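## Task

Seat a lid completely on the plate labelled M60 and on the plate labelled M90. Each plate has to finish in its original nest, lying flat within the locators, with its A1 well at the nest corner marked A1. Nothing may count on the gripper to stay in place. Finish by releasing and moving the gripper away.

## Robot and tools

Robot: a single four-axis SCARA plate handler. It has a vertical lift, a shoulder, an elbow and a wrist yaw, and ends in a two-finger gripper that always stays level and can never tilt. The controlled point, end_effector_position, lies midway between the two rubber pads, 2 to 3 cm behind the fingertips. The fingers point along the gripper's +x axis and close along its y axis. The only camera is cam_wrist, a 616x616 fisheye looking forward and down from the hand.

Plates: the ID label is the only thing that tells one plate from another. Well A1 sits at the plate's clipped corner. That corner must face the nest corner marked A1.

Frames: the scene frame has its origin on the table top directly under the arm's base. +z is up, and +y is to the left when you face along +x. Every motion command, however, is written in the gripper's own axes.

execute_actions(actions): actions is a list of actions. Each action is a list of up to 15 rows, and each row runs for one control step of 1/30 s. A full action lasts 0.5 s; a shorter table repeats its last row until the 15 steps are used. Each row holds five numbers in [-1, 1], in this order: dx, dy, dz, rz, opening. There is only one arm, so each row is just one list of five numbers. dx, dy and dz are offsets, not poses. So is rz, a turn about the gripper's z axis from +x toward +y. They are measured in the gripper's axes from the hand's measured pose at the start of that action. For the first action of a call, that start is the pose in the last reported result. Every row of an action refers back to that same start pose, not to the row before it. Scale: 1.0 equals 0.6 m or 180 degrees. opening is absolute: +1 is fully open (0.140 m) and -1 is closed, which still leaves a 0.066 m gap between the pads. Going from open to closed takes about 0.6 s or more. On each step the commanded pose is clipped to within 70 mm and 16 degrees of the measured pose. A large offset may therefore need several actions, and whatever remains must be sent again. An empty list simply returns the current state and images.

move(target, speed, blocking): target is one row of five numbers laid out as above. Its first four are offsets in the gripper's axes from the pose in the most recent result that reports one, and the fifth is the absolute opening. The opening is sent when the move begins. The gripper follows a straight path lasting 0.5 to 10 s; a longer path stops short when 10 s is reached. speed is the top path speed, 0.002 to 0.5 m/s (default 0.25), and turning is capped at twice that figure in rad/s. The path does not slow for obstacles. The hand lags and may overshoot the speed, mostly when the arm is near full stretch. With blocking=false the result arrives after 0.5 s while the arm keeps going. Until a result shows the move has ended, other moves and execute_actions are refused, so use wait or stop first. The move: line reports how it ended: done (resting near target), off_target, moving, held or fault. It also reports which limits acted and the remaining distance. limits=paced means the sent pose was clipped. limits=held means a clearance check held back some steps, and the arm can then lurch much faster than speed.

wait(seconds): 0 to 10 s, holding the last command. It returns early if a running move finishes. stop(): brakes a running move to rest, needing room if it was fast; the fingers keep moving. zoom_image(camera, region): camera is "cam_wrist". region is [x0, y0, x1, y1] in image pixels, origin at the top-left, at most 504 by 504. finished_scene(scene): ends the current scene, given its number, for good, and the result says whether the goal was met. Replying without any tool call ends everything.

Results: the state line gives end_effector_position in metres and end_effector_quat_wxyz in the scene frame. The printed position is less accurate at long reach. Joint positions lists lift (m, 0.000 to 0.550), shoulder (-2.000 to 2.000), elbow (-2.800 to 2.800) and wrist yaw (-12.566 to 12.566) in rad, then the pad gap in m. grip_measured is the measured opening on the command scale; it can be off by about 1 mm, consistently within a scene. Hand target is the pose the controller is now driving toward. Step readings list positions at some control steps, and HELD marks a step that was partly blocked. A pose unreachable line means the clearance check altered or blocked the command.

Gripping: to hold something, command an opening about 0.04 below grip_measured; a smaller difference grips more gently. Pad force tops out near 18 N, though a fast close can squeeze harder. Because offsets start from the measured pose, repeating a small offset against a rigid surface does not push harder. Against something that yields, it pushes further. Parts may occasionally be tugged or nudged by outside forces.

Avoid: letting the elbow come within 0.4 rad of 0, which can fold the arm and fault it. Avoid exceeding the load limits (lift 55.8 N, shoulder 8.37 N m, elbow 4.18 N m, wrist yaw 1.39 N m, held weight included). Reaching one triggers a 10 s stop and skips the rest of the call. Also avoid knocking anything off the table, dropping, slamming or pressing hard, fast touches, and long holding under load. Holding heats the motors: MOTOR HOT appears from 85 °C, and at 100 °C an OVER-TEMPERATURE FAULT brakes the arm. The arm keeps holding its last command while you think.

Each tool is called after "Call:" as name(argument=value, ...), one argument or row to a line, values as JSON.

## Session

Call:
execute_actions(
  actions=[],
)

Scene clock: 0.00 s.
end_effector_position=(+0.4706, +0.0992, +0.2919) grip_measured=+1.00 end_effector_quat_wxyz=(+0.881, +0.000, +0.000, -0.473)
Joint positions: [ 0.287  1.618  1.254 -3.857  0.14 ]
Hand target: +0.471, +0.099, +0.292; +0.881, +0.000, +0.000, -0.473

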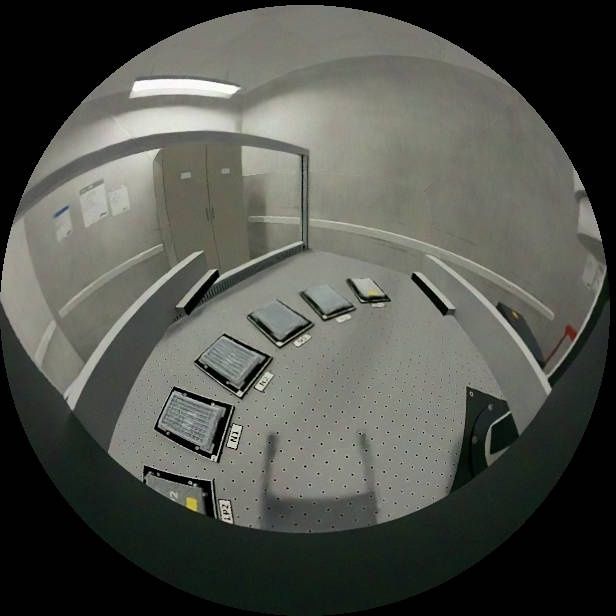

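Call:
zoom_image(
  camera="cam_wrist",
  region=[130, 260, 410, 540],
)

Region (130, 260, 410, 540) of cam_wrist's 616x616 image, scaled by 1.800, with more detail than that image has.

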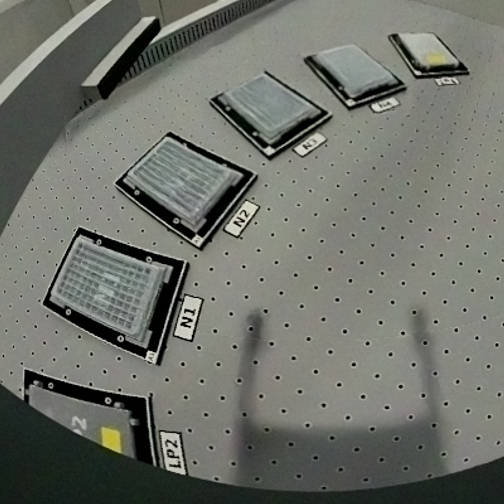

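Call:
move(
  target=[0.183, -0.023, -0.32, 0.314, 1],
  speed=0.4,
)

Call:
zoom_image(
  camera="cam_wrist",
  region=[150, 200, 460, 400],
)

Scene clock: 3.27 s.
end_effector_position=(+0.5200, +0.0001, +0.0999) grip_measured=+1.00 end_effector_quat_wxyz=(+1.000, +0.000, +0.000, +0.001)
Joint positions: [ 0.095  0.991  0.797 -1.786  0.14 ]
Hand target: +0.520, +0.000, +0.100; +1.000, +0.000, +0.000, +0.001
Off the commanded pose: 0.000 m, 0 deg.
move: done

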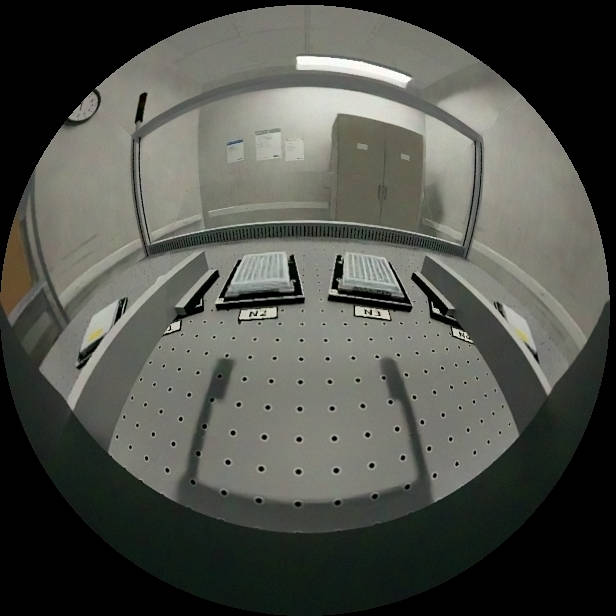

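Region (150, 200, 460, 400) of cam_wrist's 616x616 image, scaled by 1.626, with more detail than that image has; it fills the top 325 rows of this view, and the rest is white.

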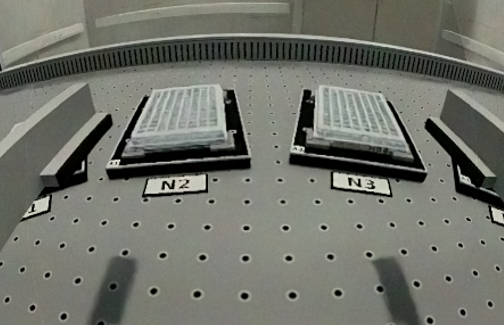

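Call:
zoom_image(
  camera="cam_wrist",
  region=[210, 240, 420, 325],
)

Region (210, 240, 420, 325) of cam_wrist's 616x616 image, scaled by 2.400, with more detail than that image has; it fills the top 204 rows of this view, and the rest is white.

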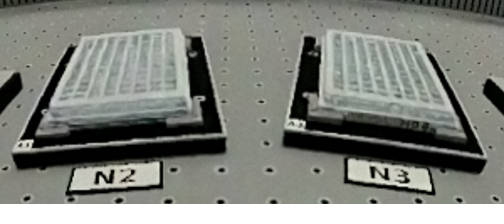

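Call:
zoom_image(
  camera="cam_wrist",
  region=[330, 270, 410, 310],
)

Call:
zoom_image(
  camera="cam_wrist",
  region=[215, 245, 305, 310],
)

Region (330, 270, 410, 310) of cam_wrist's 616x616 image, scaled by 6.300, with more detail than that image has.

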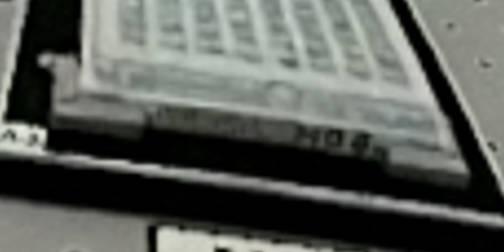

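Region (215, 245, 305, 310) of cam_wrist's 616x616 image, scaled by 5.600, with more detail than that image has.

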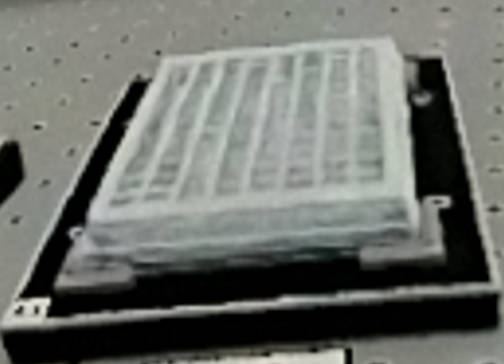

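Call:
move(
  target=[0.17, -0.01, -0.08, 0, 1],
  speed=0.3,
)

Call:
zoom_image(
  camera="cam_wrist",
  region=[150, 230, 460, 400],
)

Scene clock: 5.33 s.
end_effector_position=(+0.6221, -0.0057, +0.0519) grip_measured=+1.00 end_effector_quat_wxyz=(+1.000, +0.000, +0.000, +0.001)
Joint positions: [ 0.047  0.818  1.256 -2.072  0.14 ]
Hand target: +0.622, -0.006, +0.052; +1.000, +0.000, +0.000, +0.001
Off the commanded pose: 0.000 m, 0 deg.
move: done

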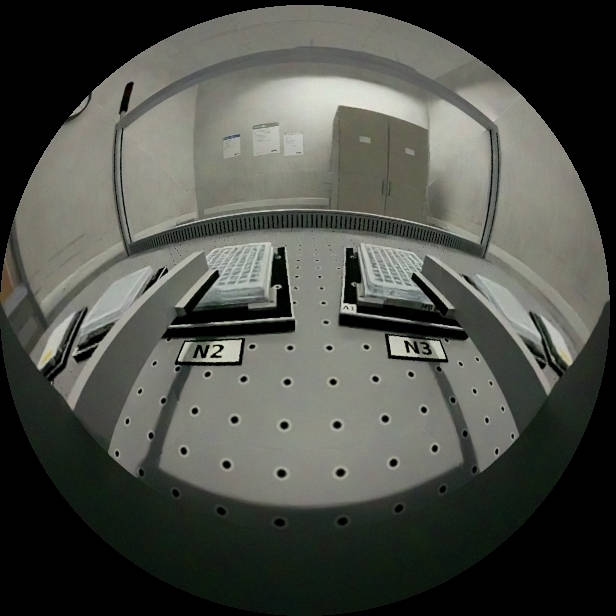

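Region (150, 230, 460, 400) of cam_wrist's 616x616 image, scaled by 1.626, with more detail than that image has; it fills the top 276 rows of this view, and the rest is white.

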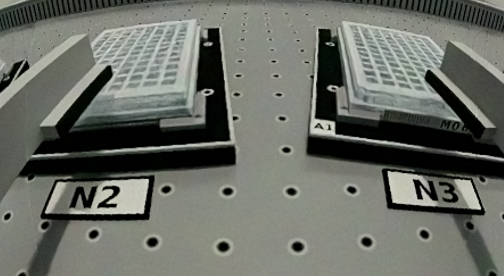

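Call:
zoom_image(
  camera="cam_wrist",
  region=[440, 250, 590, 400],
)

Call:
zoom_image(
  camera="cam_wrist",
  region=[30, 250, 180, 400],
)

Region (440, 250, 590, 400) of cam_wrist's 616x616 image, scaled by 3.360, with more detail than that image has.

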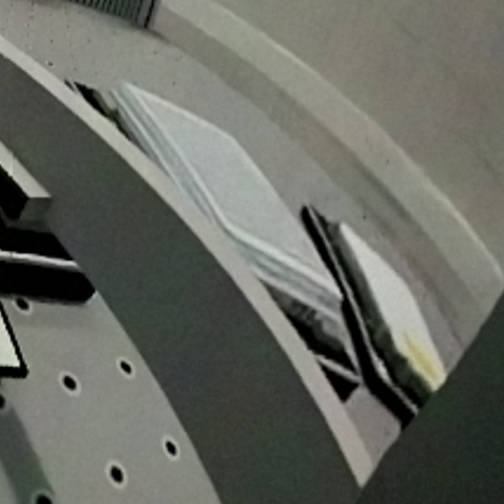

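Region (30, 250, 180, 400) of cam_wrist's 616x616 image, scaled by 3.360, with more detail than that image has.

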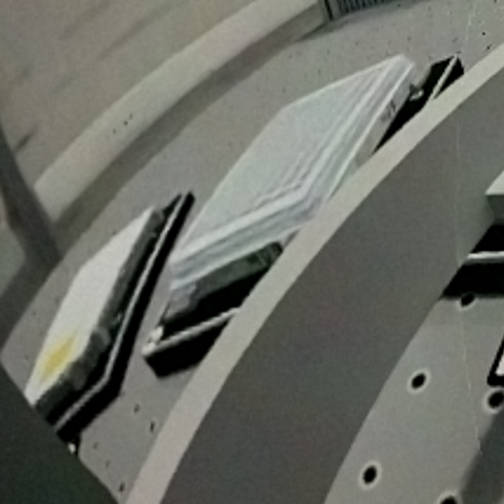

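Call:
move(
  target=[-0.112, -0.327, 0, -0.156, 1],
  speed=0.35,
)

Call:
zoom_image(
  camera="cam_wrist",
  region=[200, 220, 420, 360],
)

Scene clock: 7.10 s.
end_effector_position=(+0.5553, -0.2021, +0.0519) grip_measured=+1.00 end_effector_quat_wxyz=(+0.970, +0.000, +0.000, -0.242)
Joint positions: [ 0.047  0.379  1.177 -2.045  0.14 ]
Hand target: +0.555, -0.202, +0.052; +0.970, +0.000, +0.000, -0.242
Off the commanded pose: 0.000 m, 0 deg.
move: done

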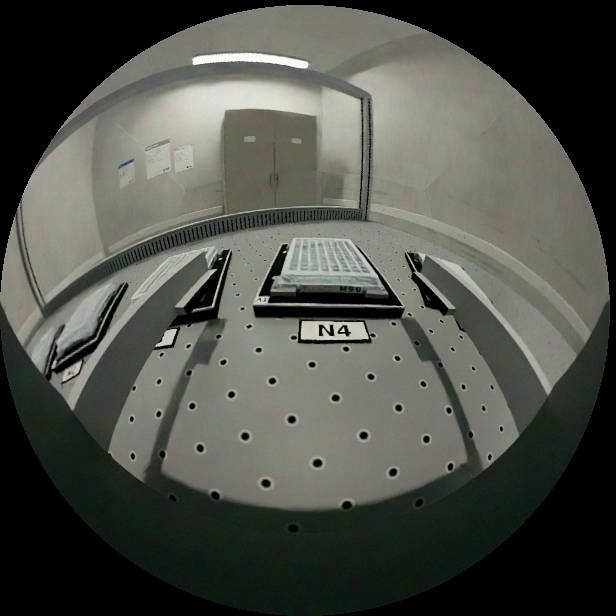

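Region (200, 220, 420, 360) of cam_wrist's 616x616 image, scaled by 2.291, with more detail than that image has; it fills the top 321 rows of this view, and the rest is white.

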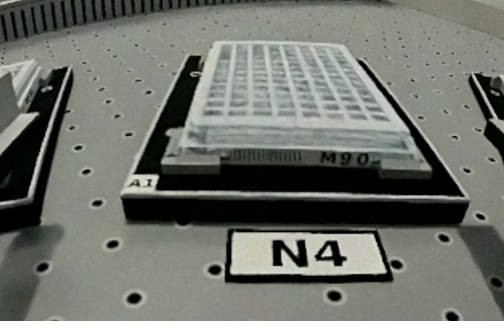

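Call:
move(
  target=[-0.013, -0.256, 0, -0.111, 1],
  speed=0.35,
)

Call:
zoom_image(
  camera="cam_wrist",
  region=[200, 220, 440, 370],
)

Scene clock: 9.50 s.
end_effector_position=(+0.4763, -0.3342, +0.0519) grip_measured=+1.00 end_effector_quat_wxyz=(+0.913, +0.000, +0.000, -0.407)
Joint positions: [ 0.047 -0.005  1.269 -2.102  0.14 ]
Hand target: +0.476, -0.334, +0.052; +0.914, +0.000, +0.000, -0.407
Off the commanded pose: 0.000 m, 0 deg.
move: done

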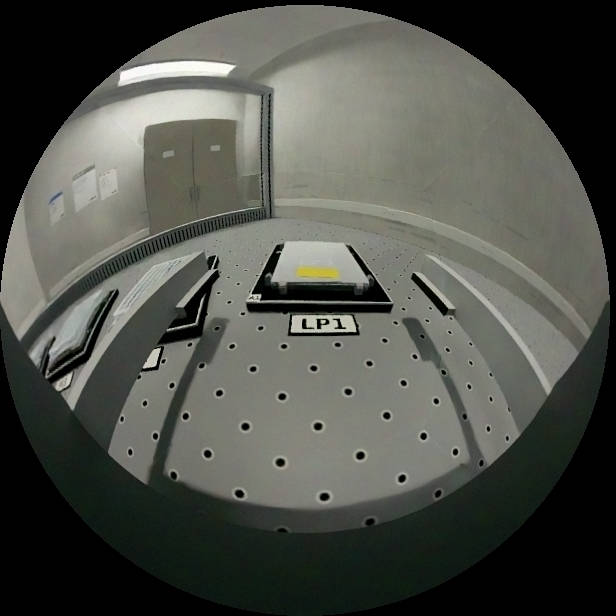

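Region (200, 220, 440, 370) of cam_wrist's 616x616 image, scaled by 2.100, with more detail than that image has; it fills the top 315 rows of this view, and the rest is white.

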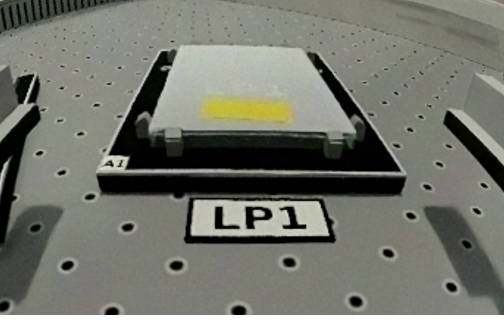

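Call:
move(
  target=[0.215, -0.011, -0.025, 0, 0.0],
  speed=0.25,
)

Call:
zoom_image(
  camera="cam_wrist",
  region=[140, 220, 500, 520],
)

Scene clock: 11.83 s.
end_effector_position=(+0.5577, -0.4345, +0.0369) grip_measured=+0.00 end_effector_quat_wxyz=(+0.913, +0.000, +0.000, -0.407)
Joint positions: [ 0.032 -0.333  2.007 -2.511  0.103]
Hand target: +0.558, -0.434, +0.037; +0.913, +0.000, +0.000, -0.407
Off the commanded pose: 0.000 m, 0 deg.
move: done

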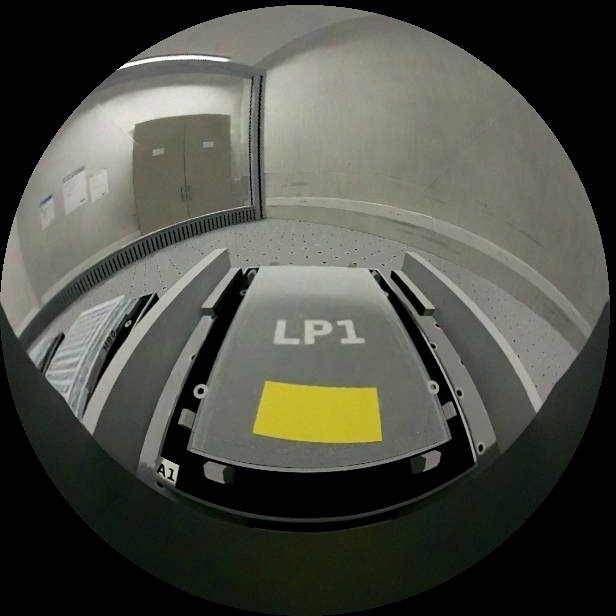

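Region (140, 220, 500, 520) of cam_wrist's 616x616 image, scaled by 1.400, with more detail than that image has.

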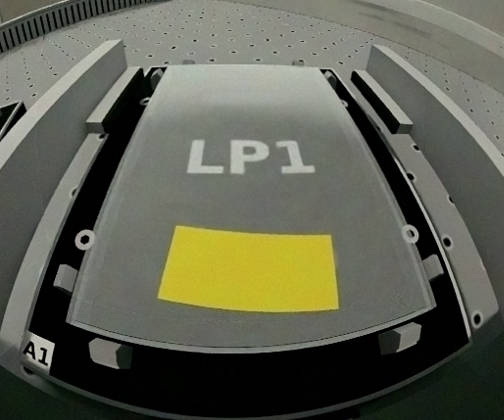

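Call:
move(
  target=[-0.032, 0.002, -0.0165, -0.005, -0.2],
  speed=0.05,
)

Call:
zoom_image(
  camera="cam_wrist",
  region=[140, 220, 500, 520],
)

Scene clock: 14.23 s.
end_effector_position=(+0.5458, -0.4194, +0.0269) grip_measured=-0.20 end_effector_quat_wxyz=(+0.910, +0.000, +0.000, -0.414)
Joint positions: [ 0.022 -0.267  1.875 -2.461  0.096]
Hand target: +0.546, -0.419, +0.027; +0.910, +0.000, +0.000, -0.414
Off the commanded pose: 0.000 m, 0 deg.
move: done

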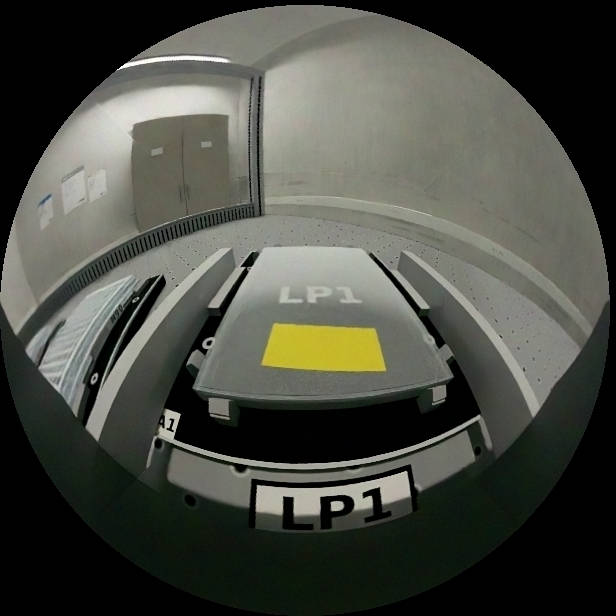

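Region (140, 220, 500, 520) of cam_wrist's 616x616 image, scaled by 1.400, with more detail than that image has.

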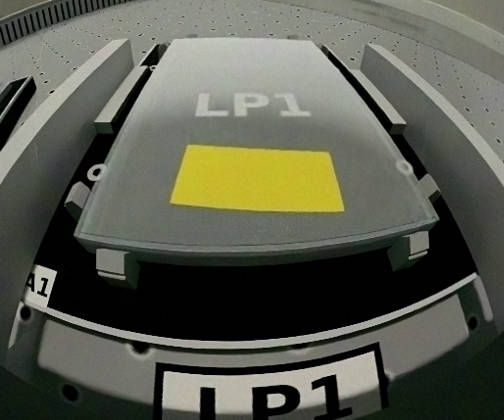

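Call:
execute_actions(
  actions=[
    [[0,0,-0.0015,0,-0.3],[0,0,-0.0015,0,-0.33],[0,0,-0.0015,0,-0.36],[0,0,-0.0015,0,-0.39],[0,0,-0.0015,0,-0.41],[0,0,-0.0015,0,-0.43],[0,0,-0.0015,0,-0.44],[0,0,-0.0015,0,-0.45],[0,0,-0.0015,0,-0.46],[0,0,-0.0015,0,-0.47],[0,0,-0.0015,0,-0.48],[0,0,-0.0015,0,-0.49],[0,0,-0.0015,0,-0.5],[0,0,-0.0015,0,-0.51],[0,0,-0.0015,0,-0.52]],
  ],
)

Scene clock: 15.40 s.
end_effector_position=(+0.5459, -0.4193, +0.0260) grip_measured=-0.49 end_effector_quat_wxyz=(+0.910, +0.000, +0.000, -0.414)
Joint positions: [ 0.021 -0.267  1.875 -2.461  0.085]
Hand target: +0.546, -0.419, +0.026; +0.910, +0.000, +0.000, -0.414
Off the commanded pose: 0.000 m, 0 deg.
Step readings (end_effector_position):
0: (+0.5458, -0.4194, +0.0269)
1: (+0.5458, -0.4194, +0.0267)
2: (+0.5458, -0.4194, +0.0260)
4: (+0.5458, -0.4194, +0.0260)
8: (+0.5458, -0.4194, +0.0260)
15: end_effector_position above

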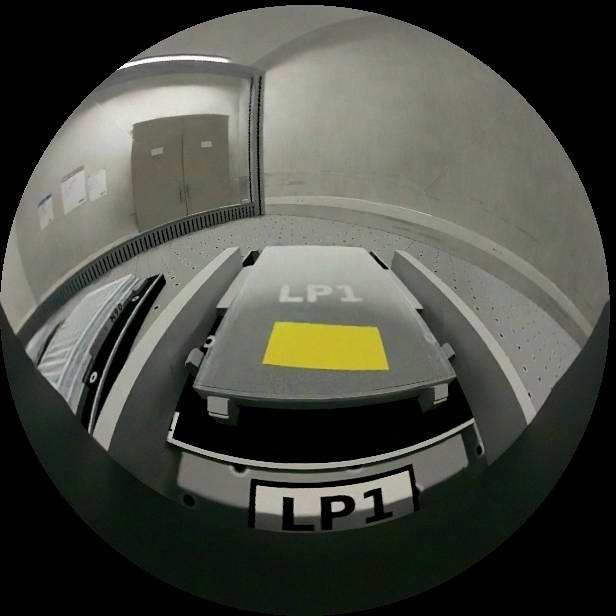

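Call:
move(
  target=[0, 0, 0.05, 0, -0.535],
  speed=0.06,
)

Scene clock: 16.37 s.
end_effector_position=(+0.5459, -0.4193, +0.0560) grip_measured=-0.49 end_effector_quat_wxyz=(+0.910, +0.000, +0.000, -0.414)
Joint positions: [ 0.051 -0.267  1.875 -2.461  0.085]
Hand target: +0.546, -0.419, +0.056; +0.910, +0.000, +0.000, -0.414
Off the commanded pose: 0.000 m, 0 deg.
move: done

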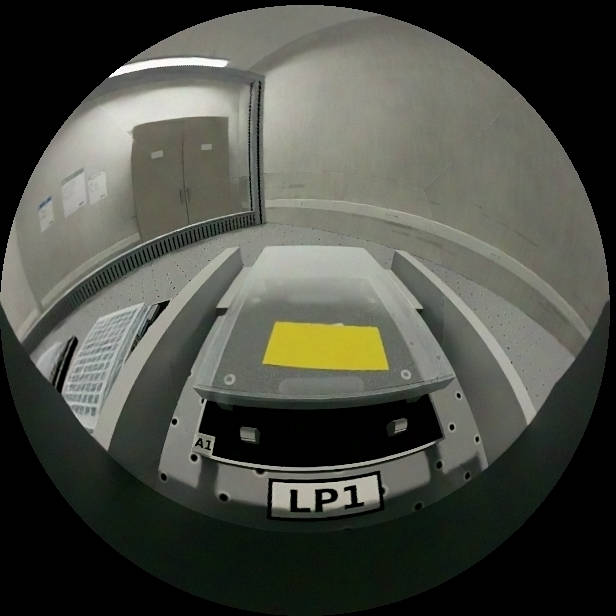

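Call:
move(
  target=[-0.0948, 0.284, -0.008, 0.106, -0.535],
  speed=0.2,
)

Call:
zoom_image(
  camera="cam_wrist",
  region=[140, 220, 500, 520],
)

Scene clock: 18.43 s.
end_effector_position=(+0.6368, -0.2642, +0.0512) grip_measured=-0.49 end_effector_quat_wxyz=(+0.966, +0.000, +0.000, -0.257)
Joint positions: [ 0.046  0.132  1.703 -2.355  0.085]
Hand target: +0.637, -0.264, +0.051; +0.966, +0.000, +0.000, -0.257
Off the commanded pose: 0.000 m, 0 deg.
move: done

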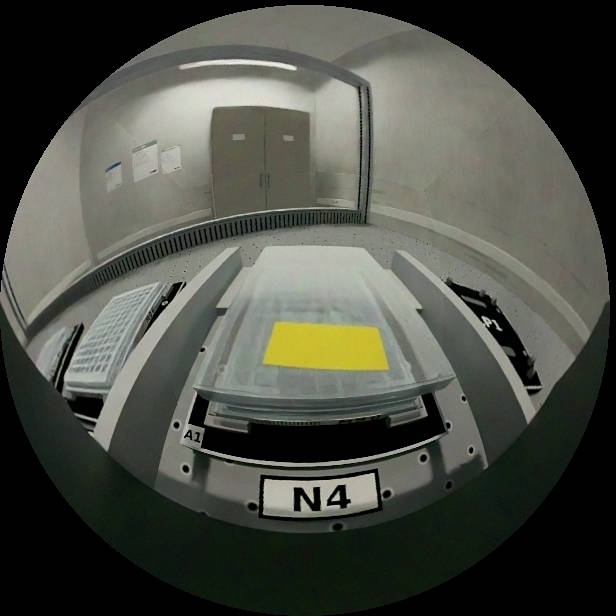

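Region (140, 220, 500, 520) of cam_wrist's 616x616 image, scaled by 1.400, with more detail than that image has.

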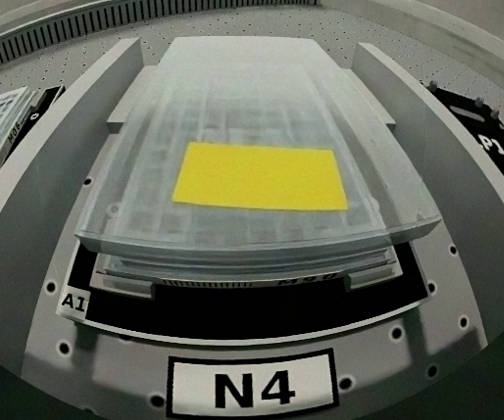

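Call:
zoom_image(
  camera="cam_wrist",
  region=[170, 360, 320, 480],
)

Call:
zoom_image(
  camera="cam_wrist",
  region=[320, 360, 470, 480],
)

Call:
zoom_image(
  camera="cam_wrist",
  region=[20, 270, 200, 420],
)

Region (170, 360, 320, 480) of cam_wrist's 616x616 image, scaled by 3.360, with more detail than that image has; it fills the top 403 rows of this view, and the rest is white.

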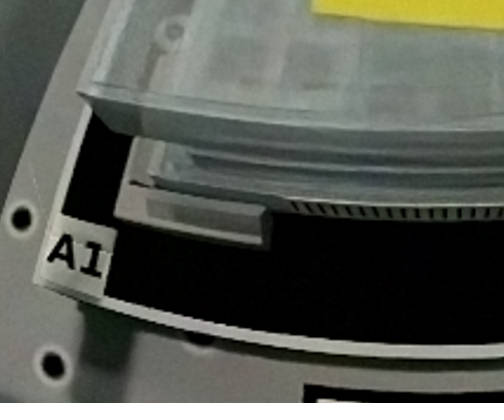

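Region (320, 360, 470, 480) of cam_wrist's 616x616 image, scaled by 3.360, with more detail than that image has; it fills the top 403 rows of this view, and the rest is white.

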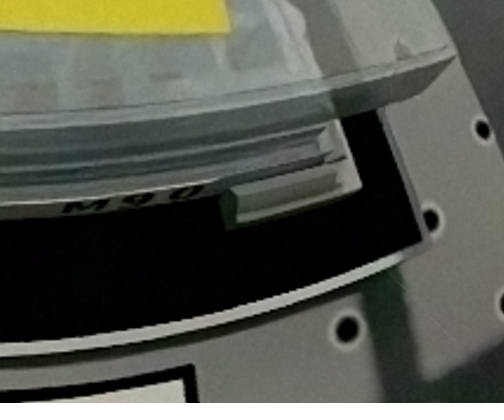

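Region (20, 270, 200, 420) of cam_wrist's 616x616 image, scaled by 2.800, with more detail than that image has.

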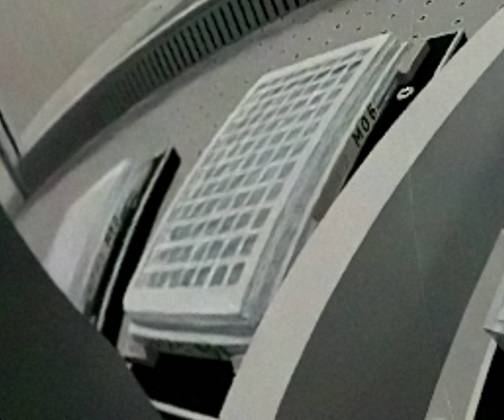

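Call:
move(
  target=[0.001, 0.0042, -0.0085, 0.001, -0.535],
  speed=0.03,
)

Call:
zoom_image(
  camera="cam_wrist",
  region=[170, 360, 320, 480],
)

Call:
zoom_image(
  camera="cam_wrist",
  region=[330, 360, 480, 480],
)

Call:
zoom_image(
  camera="cam_wrist",
  region=[210, 235, 430, 335],
)

Scene clock: 21.90 s.
end_effector_position=(+0.6385, -0.2624, +0.0461) grip_measured=-0.49 end_effector_quat_wxyz=(+0.967, +0.000, +0.000, -0.255)
Joint positions: [ 0.041  0.136  1.706 -2.359  0.085]
Hand target: +0.639, -0.262, +0.046; +0.967, +0.000, +0.000, -0.255
Off the commanded pose: 0.000 m, 0 deg.
move: done

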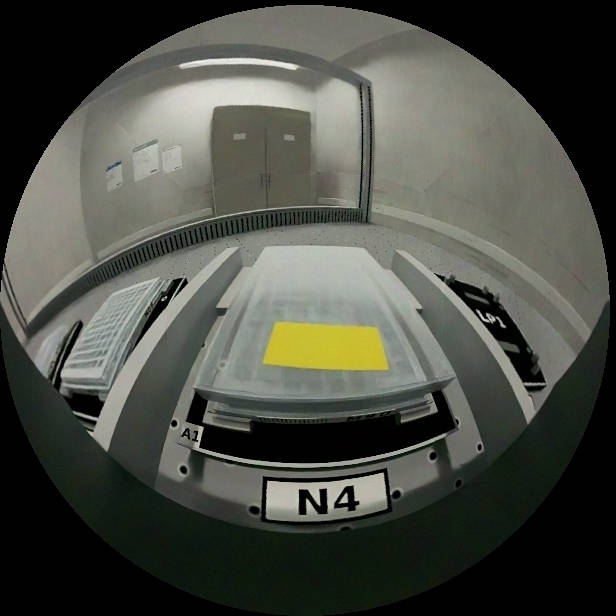

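Region (170, 360, 320, 480) of cam_wrist's 616x616 image, scaled by 3.360, with more detail than that image has; it fills the top 403 rows of this view, and the rest is white.

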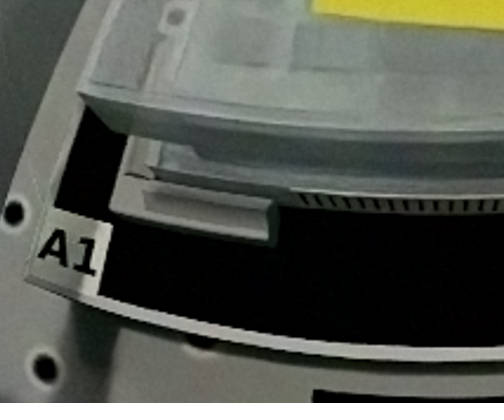

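Region (330, 360, 480, 480) of cam_wrist's 616x616 image, scaled by 3.360, with more detail than that image has; it fills the top 403 rows of this view, and the rest is white.

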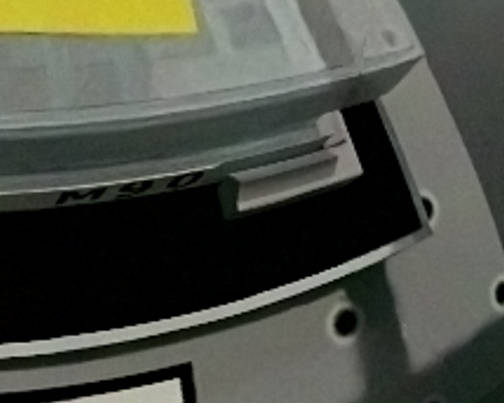

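Region (210, 235, 430, 335) of cam_wrist's 616x616 image, scaled by 2.291, with more detail than that image has; it fills the top 229 rows of this view, and the rest is white.

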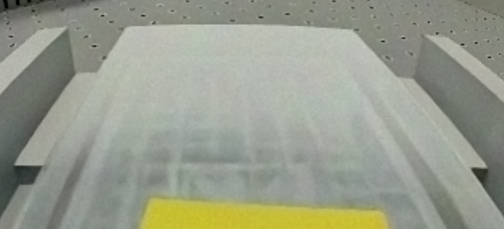

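Call:
move(
  target=[0.002, 0.0003, -0.006, 0.001, -0.535],
  speed=0.01,
)

Call:
zoom_image(
  camera="cam_wrist",
  region=[170, 340, 320, 460],
)

Call:
zoom_image(
  camera="cam_wrist",
  region=[330, 340, 480, 460],
)

Scene clock: 23.60 s.
end_effector_position=(+0.6397, -0.2628, +0.0425) grip_measured=-0.49 end_effector_quat_wxyz=(+0.967, +0.000, +0.000, -0.254)
Joint positions: [ 0.038  0.132  1.713 -2.359  0.085]
Hand target: +0.640, -0.263, +0.043; +0.967, +0.000, +0.000, -0.254
Off the commanded pose: 0.000 m, 0 deg.
move: done

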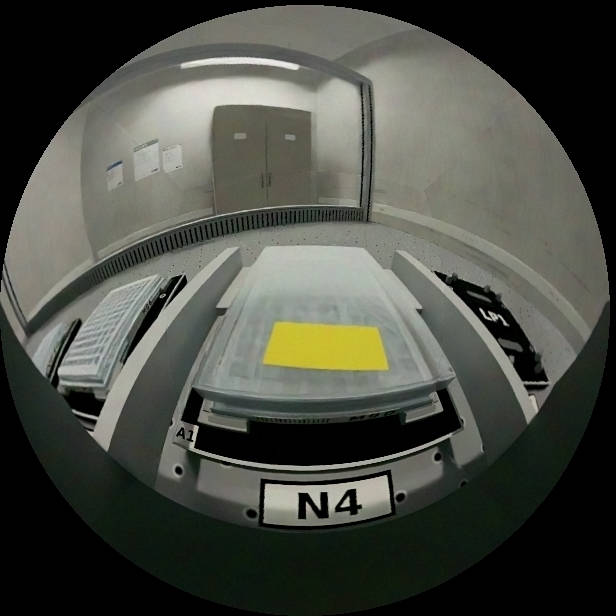

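Region (170, 340, 320, 460) of cam_wrist's 616x616 image, scaled by 3.360, with more detail than that image has; it fills the top 403 rows of this view, and the rest is white.

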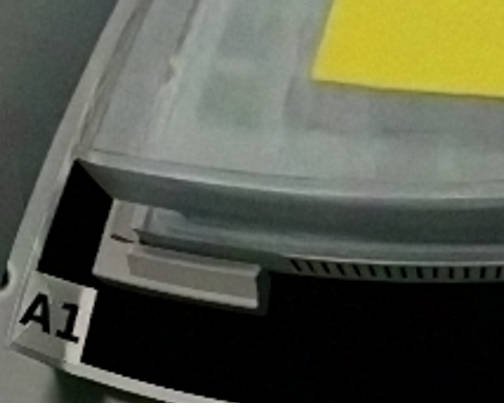

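Region (330, 340, 480, 460) of cam_wrist's 616x616 image, scaled by 3.360, with more detail than that image has; it fills the top 403 rows of this view, and the rest is white.

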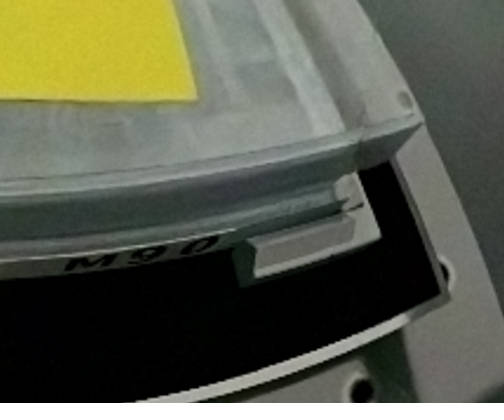

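Call:
move(
  target=[0, 0, -0.0085, 0, -0.535],
  speed=0.008,
)

Call:
zoom_image(
  camera="cam_wrist",
  region=[170, 340, 320, 460],
)

Call:
zoom_image(
  camera="cam_wrist",
  region=[330, 340, 480, 460],
)

Scene clock: 24.90 s.
end_effector_position=(+0.6397, -0.2628, +0.0374) grip_measured=-0.49 end_effector_quat_wxyz=(+0.967, +0.000, +0.000, -0.254)
Joint positions: [ 0.032  0.132  1.713 -2.359  0.085]
Hand target: +0.640, -0.263, +0.037; +0.967, +0.000, +0.000, -0.254
Off the commanded pose: 0.000 m, 0 deg.
move: done

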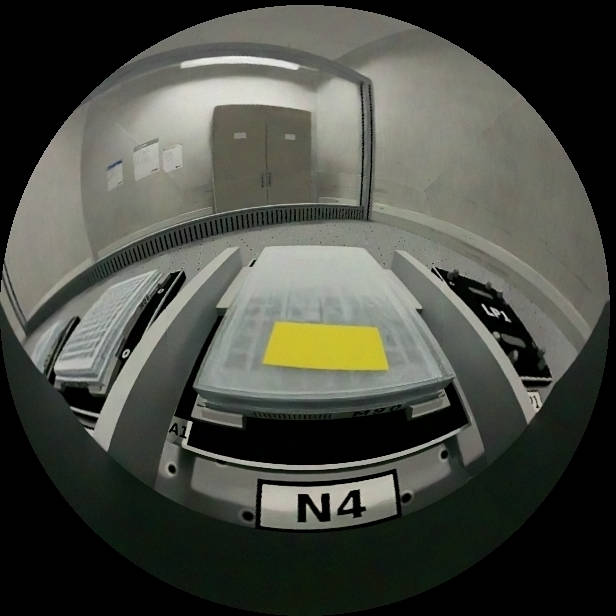

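Region (170, 340, 320, 460) of cam_wrist's 616x616 image, scaled by 3.360, with more detail than that image has; it fills the top 403 rows of this view, and the rest is white.

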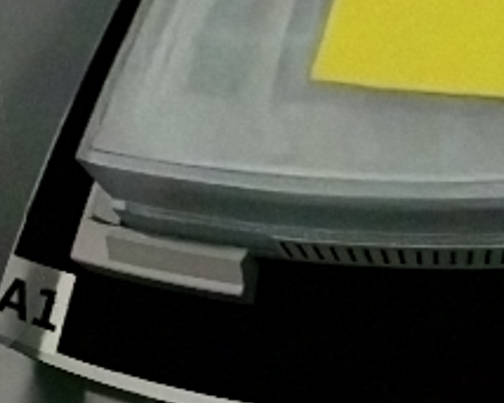

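Region (330, 340, 480, 460) of cam_wrist's 616x616 image, scaled by 3.360, with more detail than that image has; it fills the top 403 rows of this view, and the rest is white.

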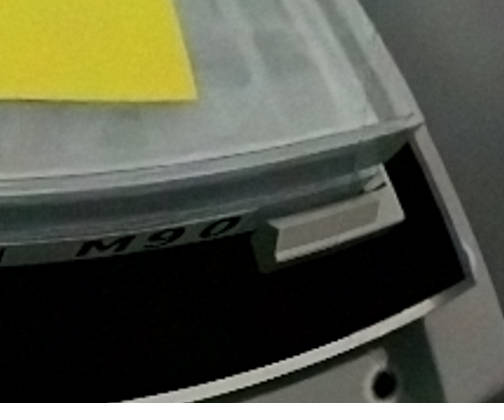

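Call:
move(
  target=[0, 0, -0.0035, 0, -0.535],
  speed=0.005,
)

Call:
zoom_image(
  camera="cam_wrist",
  region=[170, 340, 320, 460],
)

Scene clock: 26.00 s.
end_effector_position=(+0.6397, -0.2627, +0.0359) grip_measured=-0.49 end_effector_quat_wxyz=(+0.967, +0.000, +0.000, -0.254)
Joint positions: [ 0.031  0.132  1.713 -2.358  0.085]
Hand target: +0.640, -0.263, +0.035; +0.967, +0.000, +0.000, -0.254
Off the commanded pose: 0.001 m, 0 deg.
move: done

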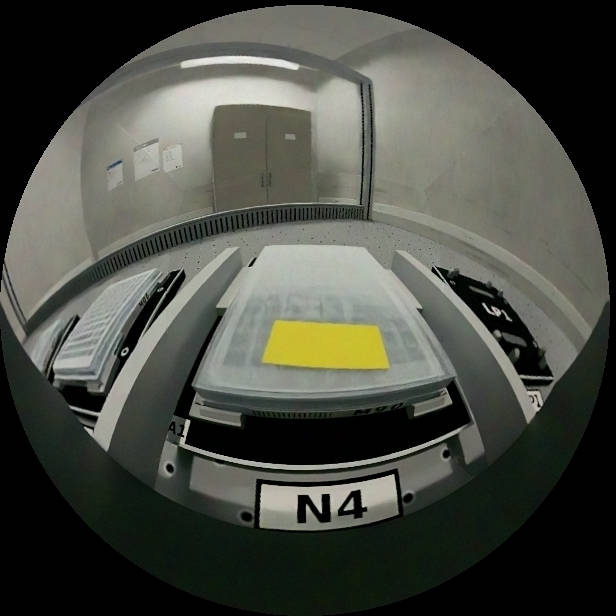

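Region (170, 340, 320, 460) of cam_wrist's 616x616 image, scaled by 3.360, with more detail than that image has; it fills the top 403 rows of this view, and the rest is white.

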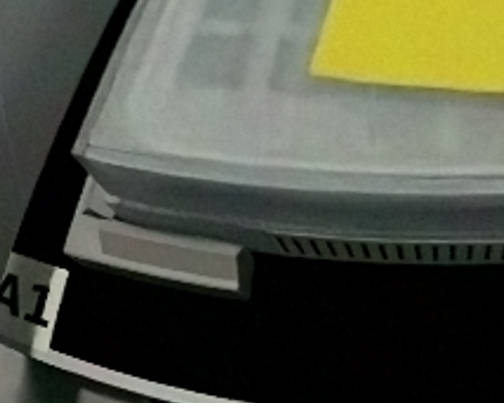

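Call:
execute_actions(
  actions=[
    [[0,0,0.001,0,-0.45],[0,0,0.001,0,-0.4],[0,0,0.001,0,-0.2],[0,0,0.001,0,-0.2],[0,0,0.001,0,-0.2],[0,0,0.001,0,-0.2],[0,0,0.005,0,-0.2],[0,0,0.01,0,-0.2],[0,0,0.015,0,-0.2],[0,0,0.02,0,-0.2],[0,0,0.025,0,-0.2],[0,0,0.03,0,-0.2]],
  ],
)

Scene clock: 26.93 s.
end_effector_position=(+0.6397, -0.2627, +0.0540) grip_measured=-0.20 end_effector_quat_wxyz=(+0.967, +0.000, +0.000, -0.254)
Joint positions: [ 0.049  0.132  1.713 -2.358  0.096]
Hand target: +0.640, -0.263, +0.054; +0.967, +0.000, +0.000, -0.254
Off the commanded pose: 0.000 m, 0 deg.
Step readings (end_effector_position):
0: (+0.6397, -0.2627, +0.0359)
1: (+0.6397, -0.2627, +0.0360)
2: (+0.6397, -0.2627, +0.0366)
4: (+0.6397, -0.2627, +0.0365)
8: (+0.6397, -0.2627, +0.0387)
15: end_effector_position above

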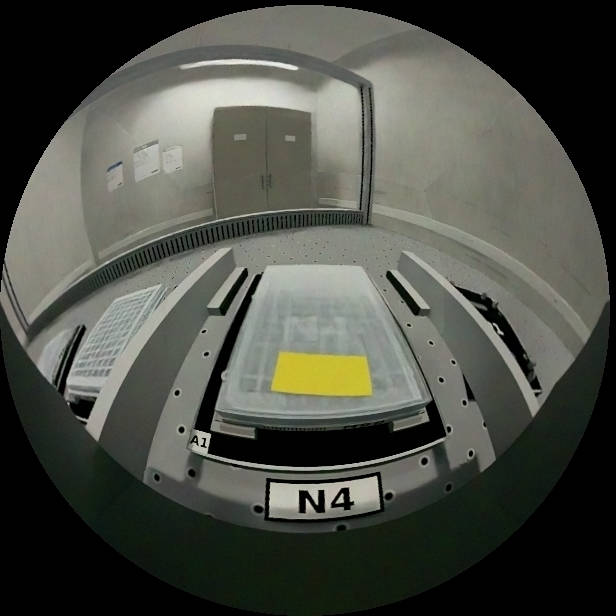

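Call:
move(
  target=[-0.188, 0.548, 0, 0.2106, -0.55],
  speed=0.4,
)

Call:
zoom_image(
  camera="cam_wrist",
  region=[40, 260, 220, 420],
)

Scene clock: 28.80 s.
end_effector_position=(+0.7024, +0.0793, +0.0540) grip_measured=-0.55 end_effector_quat_wxyz=(+0.997, +0.000, +0.000, +0.075)
Joint positions: [ 0.049  0.798  1.71  -2.359  0.083]
Hand target: +0.702, +0.079, +0.054; +0.997, +0.000, +0.000, +0.074
Off the commanded pose: 0.000 m, 0 deg.
move: done

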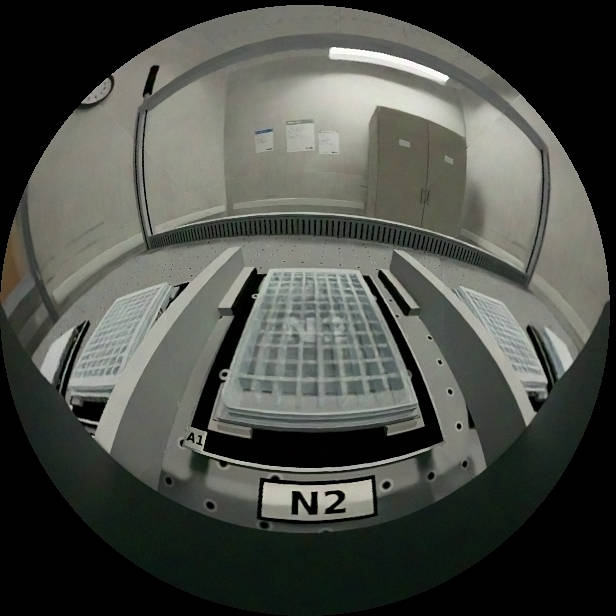

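Region (40, 260, 220, 420) of cam_wrist's 616x616 image, scaled by 2.800, with more detail than that image has.

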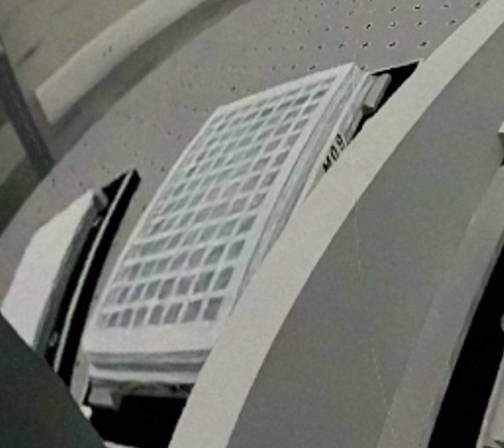

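Call:
zoom_image(
  camera="cam_wrist",
  region=[170, 360, 320, 480],
)

Call:
zoom_image(
  camera="cam_wrist",
  region=[320, 360, 470, 480],
)

Call:
zoom_image(
  camera="cam_wrist",
  region=[240, 250, 400, 320],
)

Region (170, 360, 320, 480) of cam_wrist's 616x616 image, scaled by 3.360, with more detail than that image has; it fills the top 403 rows of this view, and the rest is white.

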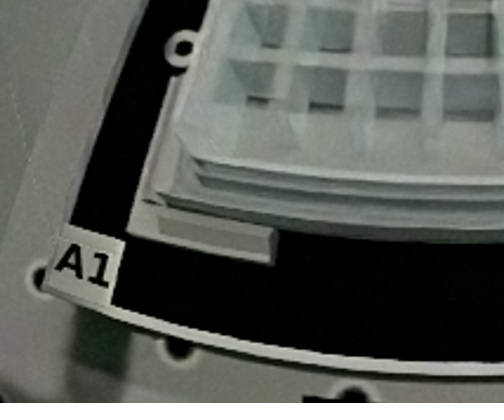

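Region (320, 360, 470, 480) of cam_wrist's 616x616 image, scaled by 3.360, with more detail than that image has; it fills the top 403 rows of this view, and the rest is white.

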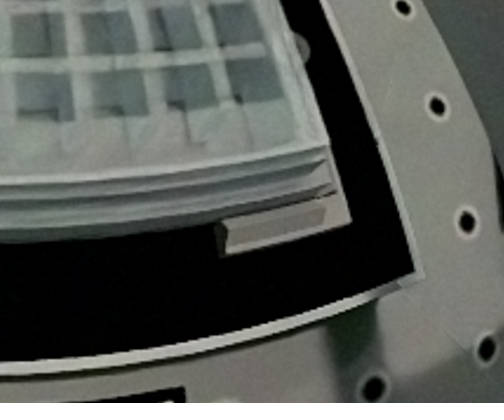

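Region (240, 250, 400, 320) of cam_wrist's 616x616 image, scaled by 3.150, with more detail than that image has; it fills the top 220 rows of this view, and the rest is white.

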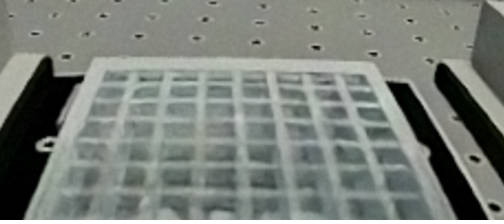

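Call:
move(
  target=[-0.153, 0.5737, -0.008, 0.211, 0.0],
  speed=0.4,
)

Call:
zoom_image(
  camera="cam_wrist",
  region=[170, 240, 470, 480],
)

Scene clock: 31.90 s.
end_effector_position=(+0.5600, +0.4060, +0.0492) grip_measured=+0.00 end_effector_quat_wxyz=(+0.919, +0.000, +0.000, +0.395)
Joint positions: [ 0.044  1.389  1.873 -2.45   0.103]
Hand target: +0.560, +0.406, +0.049; +0.919, +0.000, +0.000, +0.395
Off the commanded pose: 0.000 m, 0 deg.
move: done

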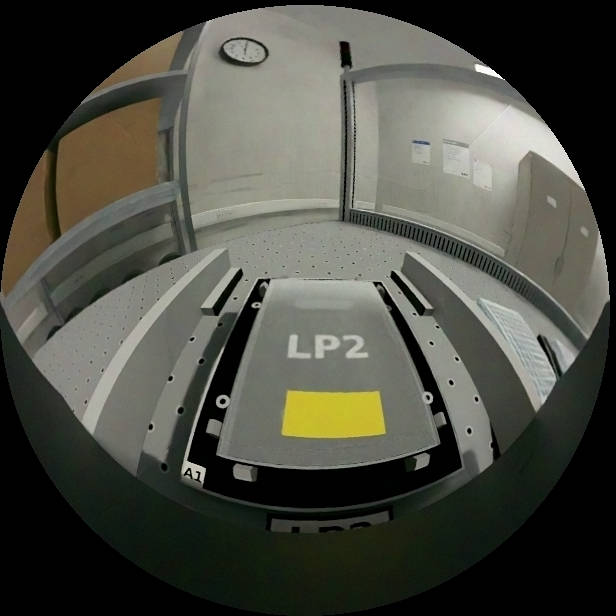

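Region (170, 240, 470, 480) of cam_wrist's 616x616 image, scaled by 1.680, with more detail than that image has; it fills the top 403 rows of this view, and the rest is white.

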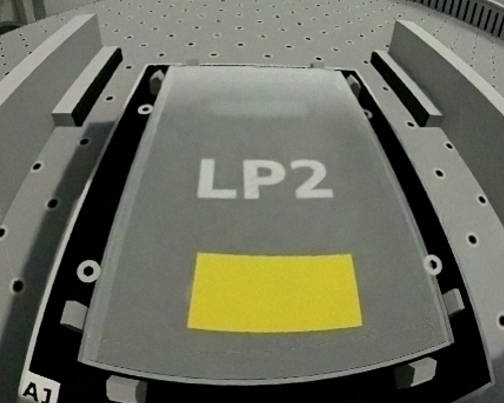

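Call:
move(
  target=[-0.0287, -0.0075, -0.037, -0.0115, -0.15],
  speed=0.06,
)

Call:
zoom_image(
  camera="cam_wrist",
  region=[140, 220, 500, 520],
)

Scene clock: 33.47 s.
end_effector_position=(+0.5515, +0.3904, +0.0270) grip_measured=-0.15 end_effector_quat_wxyz=(+0.926, +0.000, +0.000, +0.379)
Joint positions: [ 0.022  1.438  1.765 -2.426  0.097]
Hand target: +0.551, +0.390, +0.027; +0.926, +0.000, +0.000, +0.379
Off the commanded pose: 0.000 m, 0 deg.
move: done

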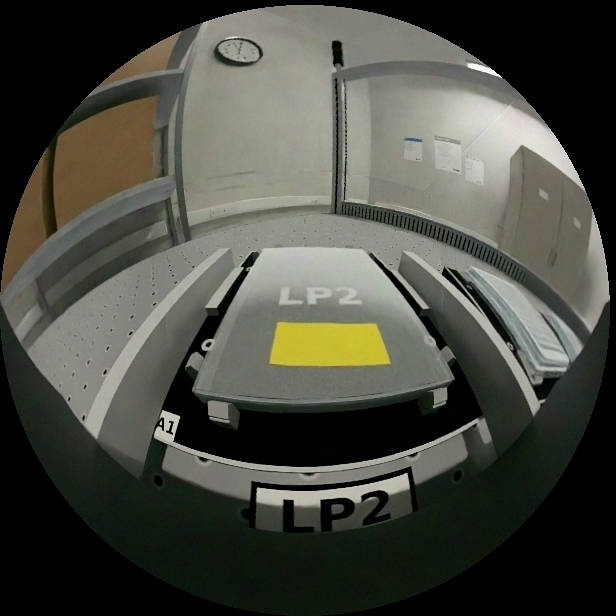

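Region (140, 220, 500, 520) of cam_wrist's 616x616 image, scaled by 1.400, with more detail than that image has.

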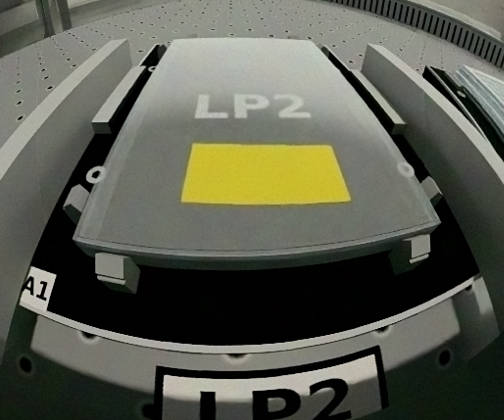

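Call:
execute_actions(
  actions=[
    [[-0.0012,0.0005,-0.0016,0,-0.25],[-0.0012,0.0005,-0.0016,0,-0.33],[-0.0012,0.0005,-0.0016,0,-0.38],[-0.0012,0.0005,-0.0016,0,-0.41],[-0.0012,0.0005,-0.0016,0,-0.43],[-0.0012,0.0005,-0.0016,0,-0.45],[-0.0012,0.0005,-0.0016,0,-0.46],[-0.0012,0.0005,-0.0016,0,-0.47],[-0.0012,0.0005,-0.0016,0,-0.48],[-0.0012,0.0005,-0.0016,0,-0.49],[-0.0012,0.0005,-0.0016,0,-0.5],[-0.0012,0.0005,-0.0016,0,-0.51],[-0.0012,0.0005,-0.0016,0,-0.52],[-0.0012,0.0005,-0.0016,0,-0.535]],
    [[0,0,0.002,0,-0.535],[0,0,0.005,0,-0.535],[0,0,0.008,0,-0.535],[0,0,0.012,0,-0.535],[0,0,0.016,0,-0.535],[0,0,0.02,0,-0.535],[0,0,0.024,0,-0.535],[0,0,0.028,0,-0.535],[0,0,0.032,0,-0.535],[0,0,0.036,0,-0.535],[0,0,0.04,0,-0.535],[0,0,0.043,0,-0.535],[0,0,0.045,0,-0.535]],
  ],
)

Scene clock: 35.17 s.
end_effector_position=(+0.5508, +0.3901, +0.0532) grip_measured=-0.49 end_effector_quat_wxyz=(+0.926, +0.000, +0.000, +0.379)
Joint positions: [ 0.048  1.441  1.761 -2.425  0.085]
Hand target: +0.551, +0.390, +0.053; +0.926, +0.000, +0.000, +0.379
Off the commanded pose: 0.000 m, 0 deg.
Step readings (end_effector_position; steps 1 to 15: 1st action; 16 to 30: 2nd action):
0: (+0.5515, +0.3904, +0.0270)
1: (+0.5512, +0.3902, +0.0267)
2: (+0.5508, +0.3901, +0.0260)
4: (+0.5508, +0.3901, +0.0260)
8: (+0.5508, +0.3901, +0.0260)
15: (+0.5508, +0.3901, +0.0260)
16: (+0.5508, +0.3901, +0.0263)
17: (+0.5508, +0.3901, +0.0276)
19: (+0.5508, +0.3901, +0.0312)
23: (+0.5508, +0.3901, +0.0404)
30: end_effector_position above

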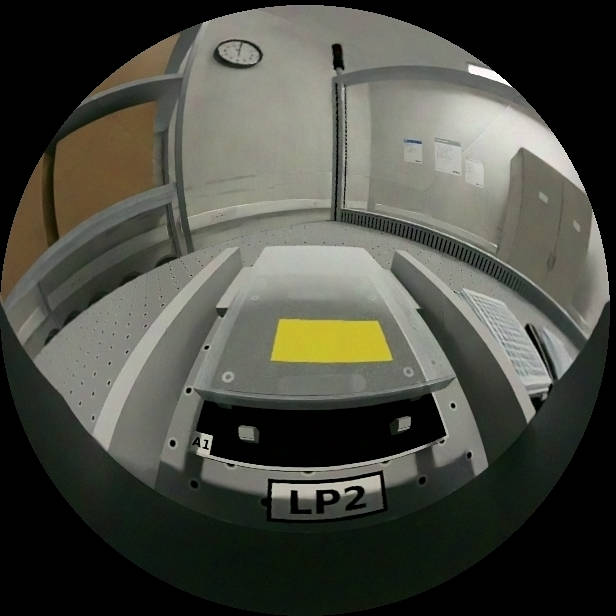

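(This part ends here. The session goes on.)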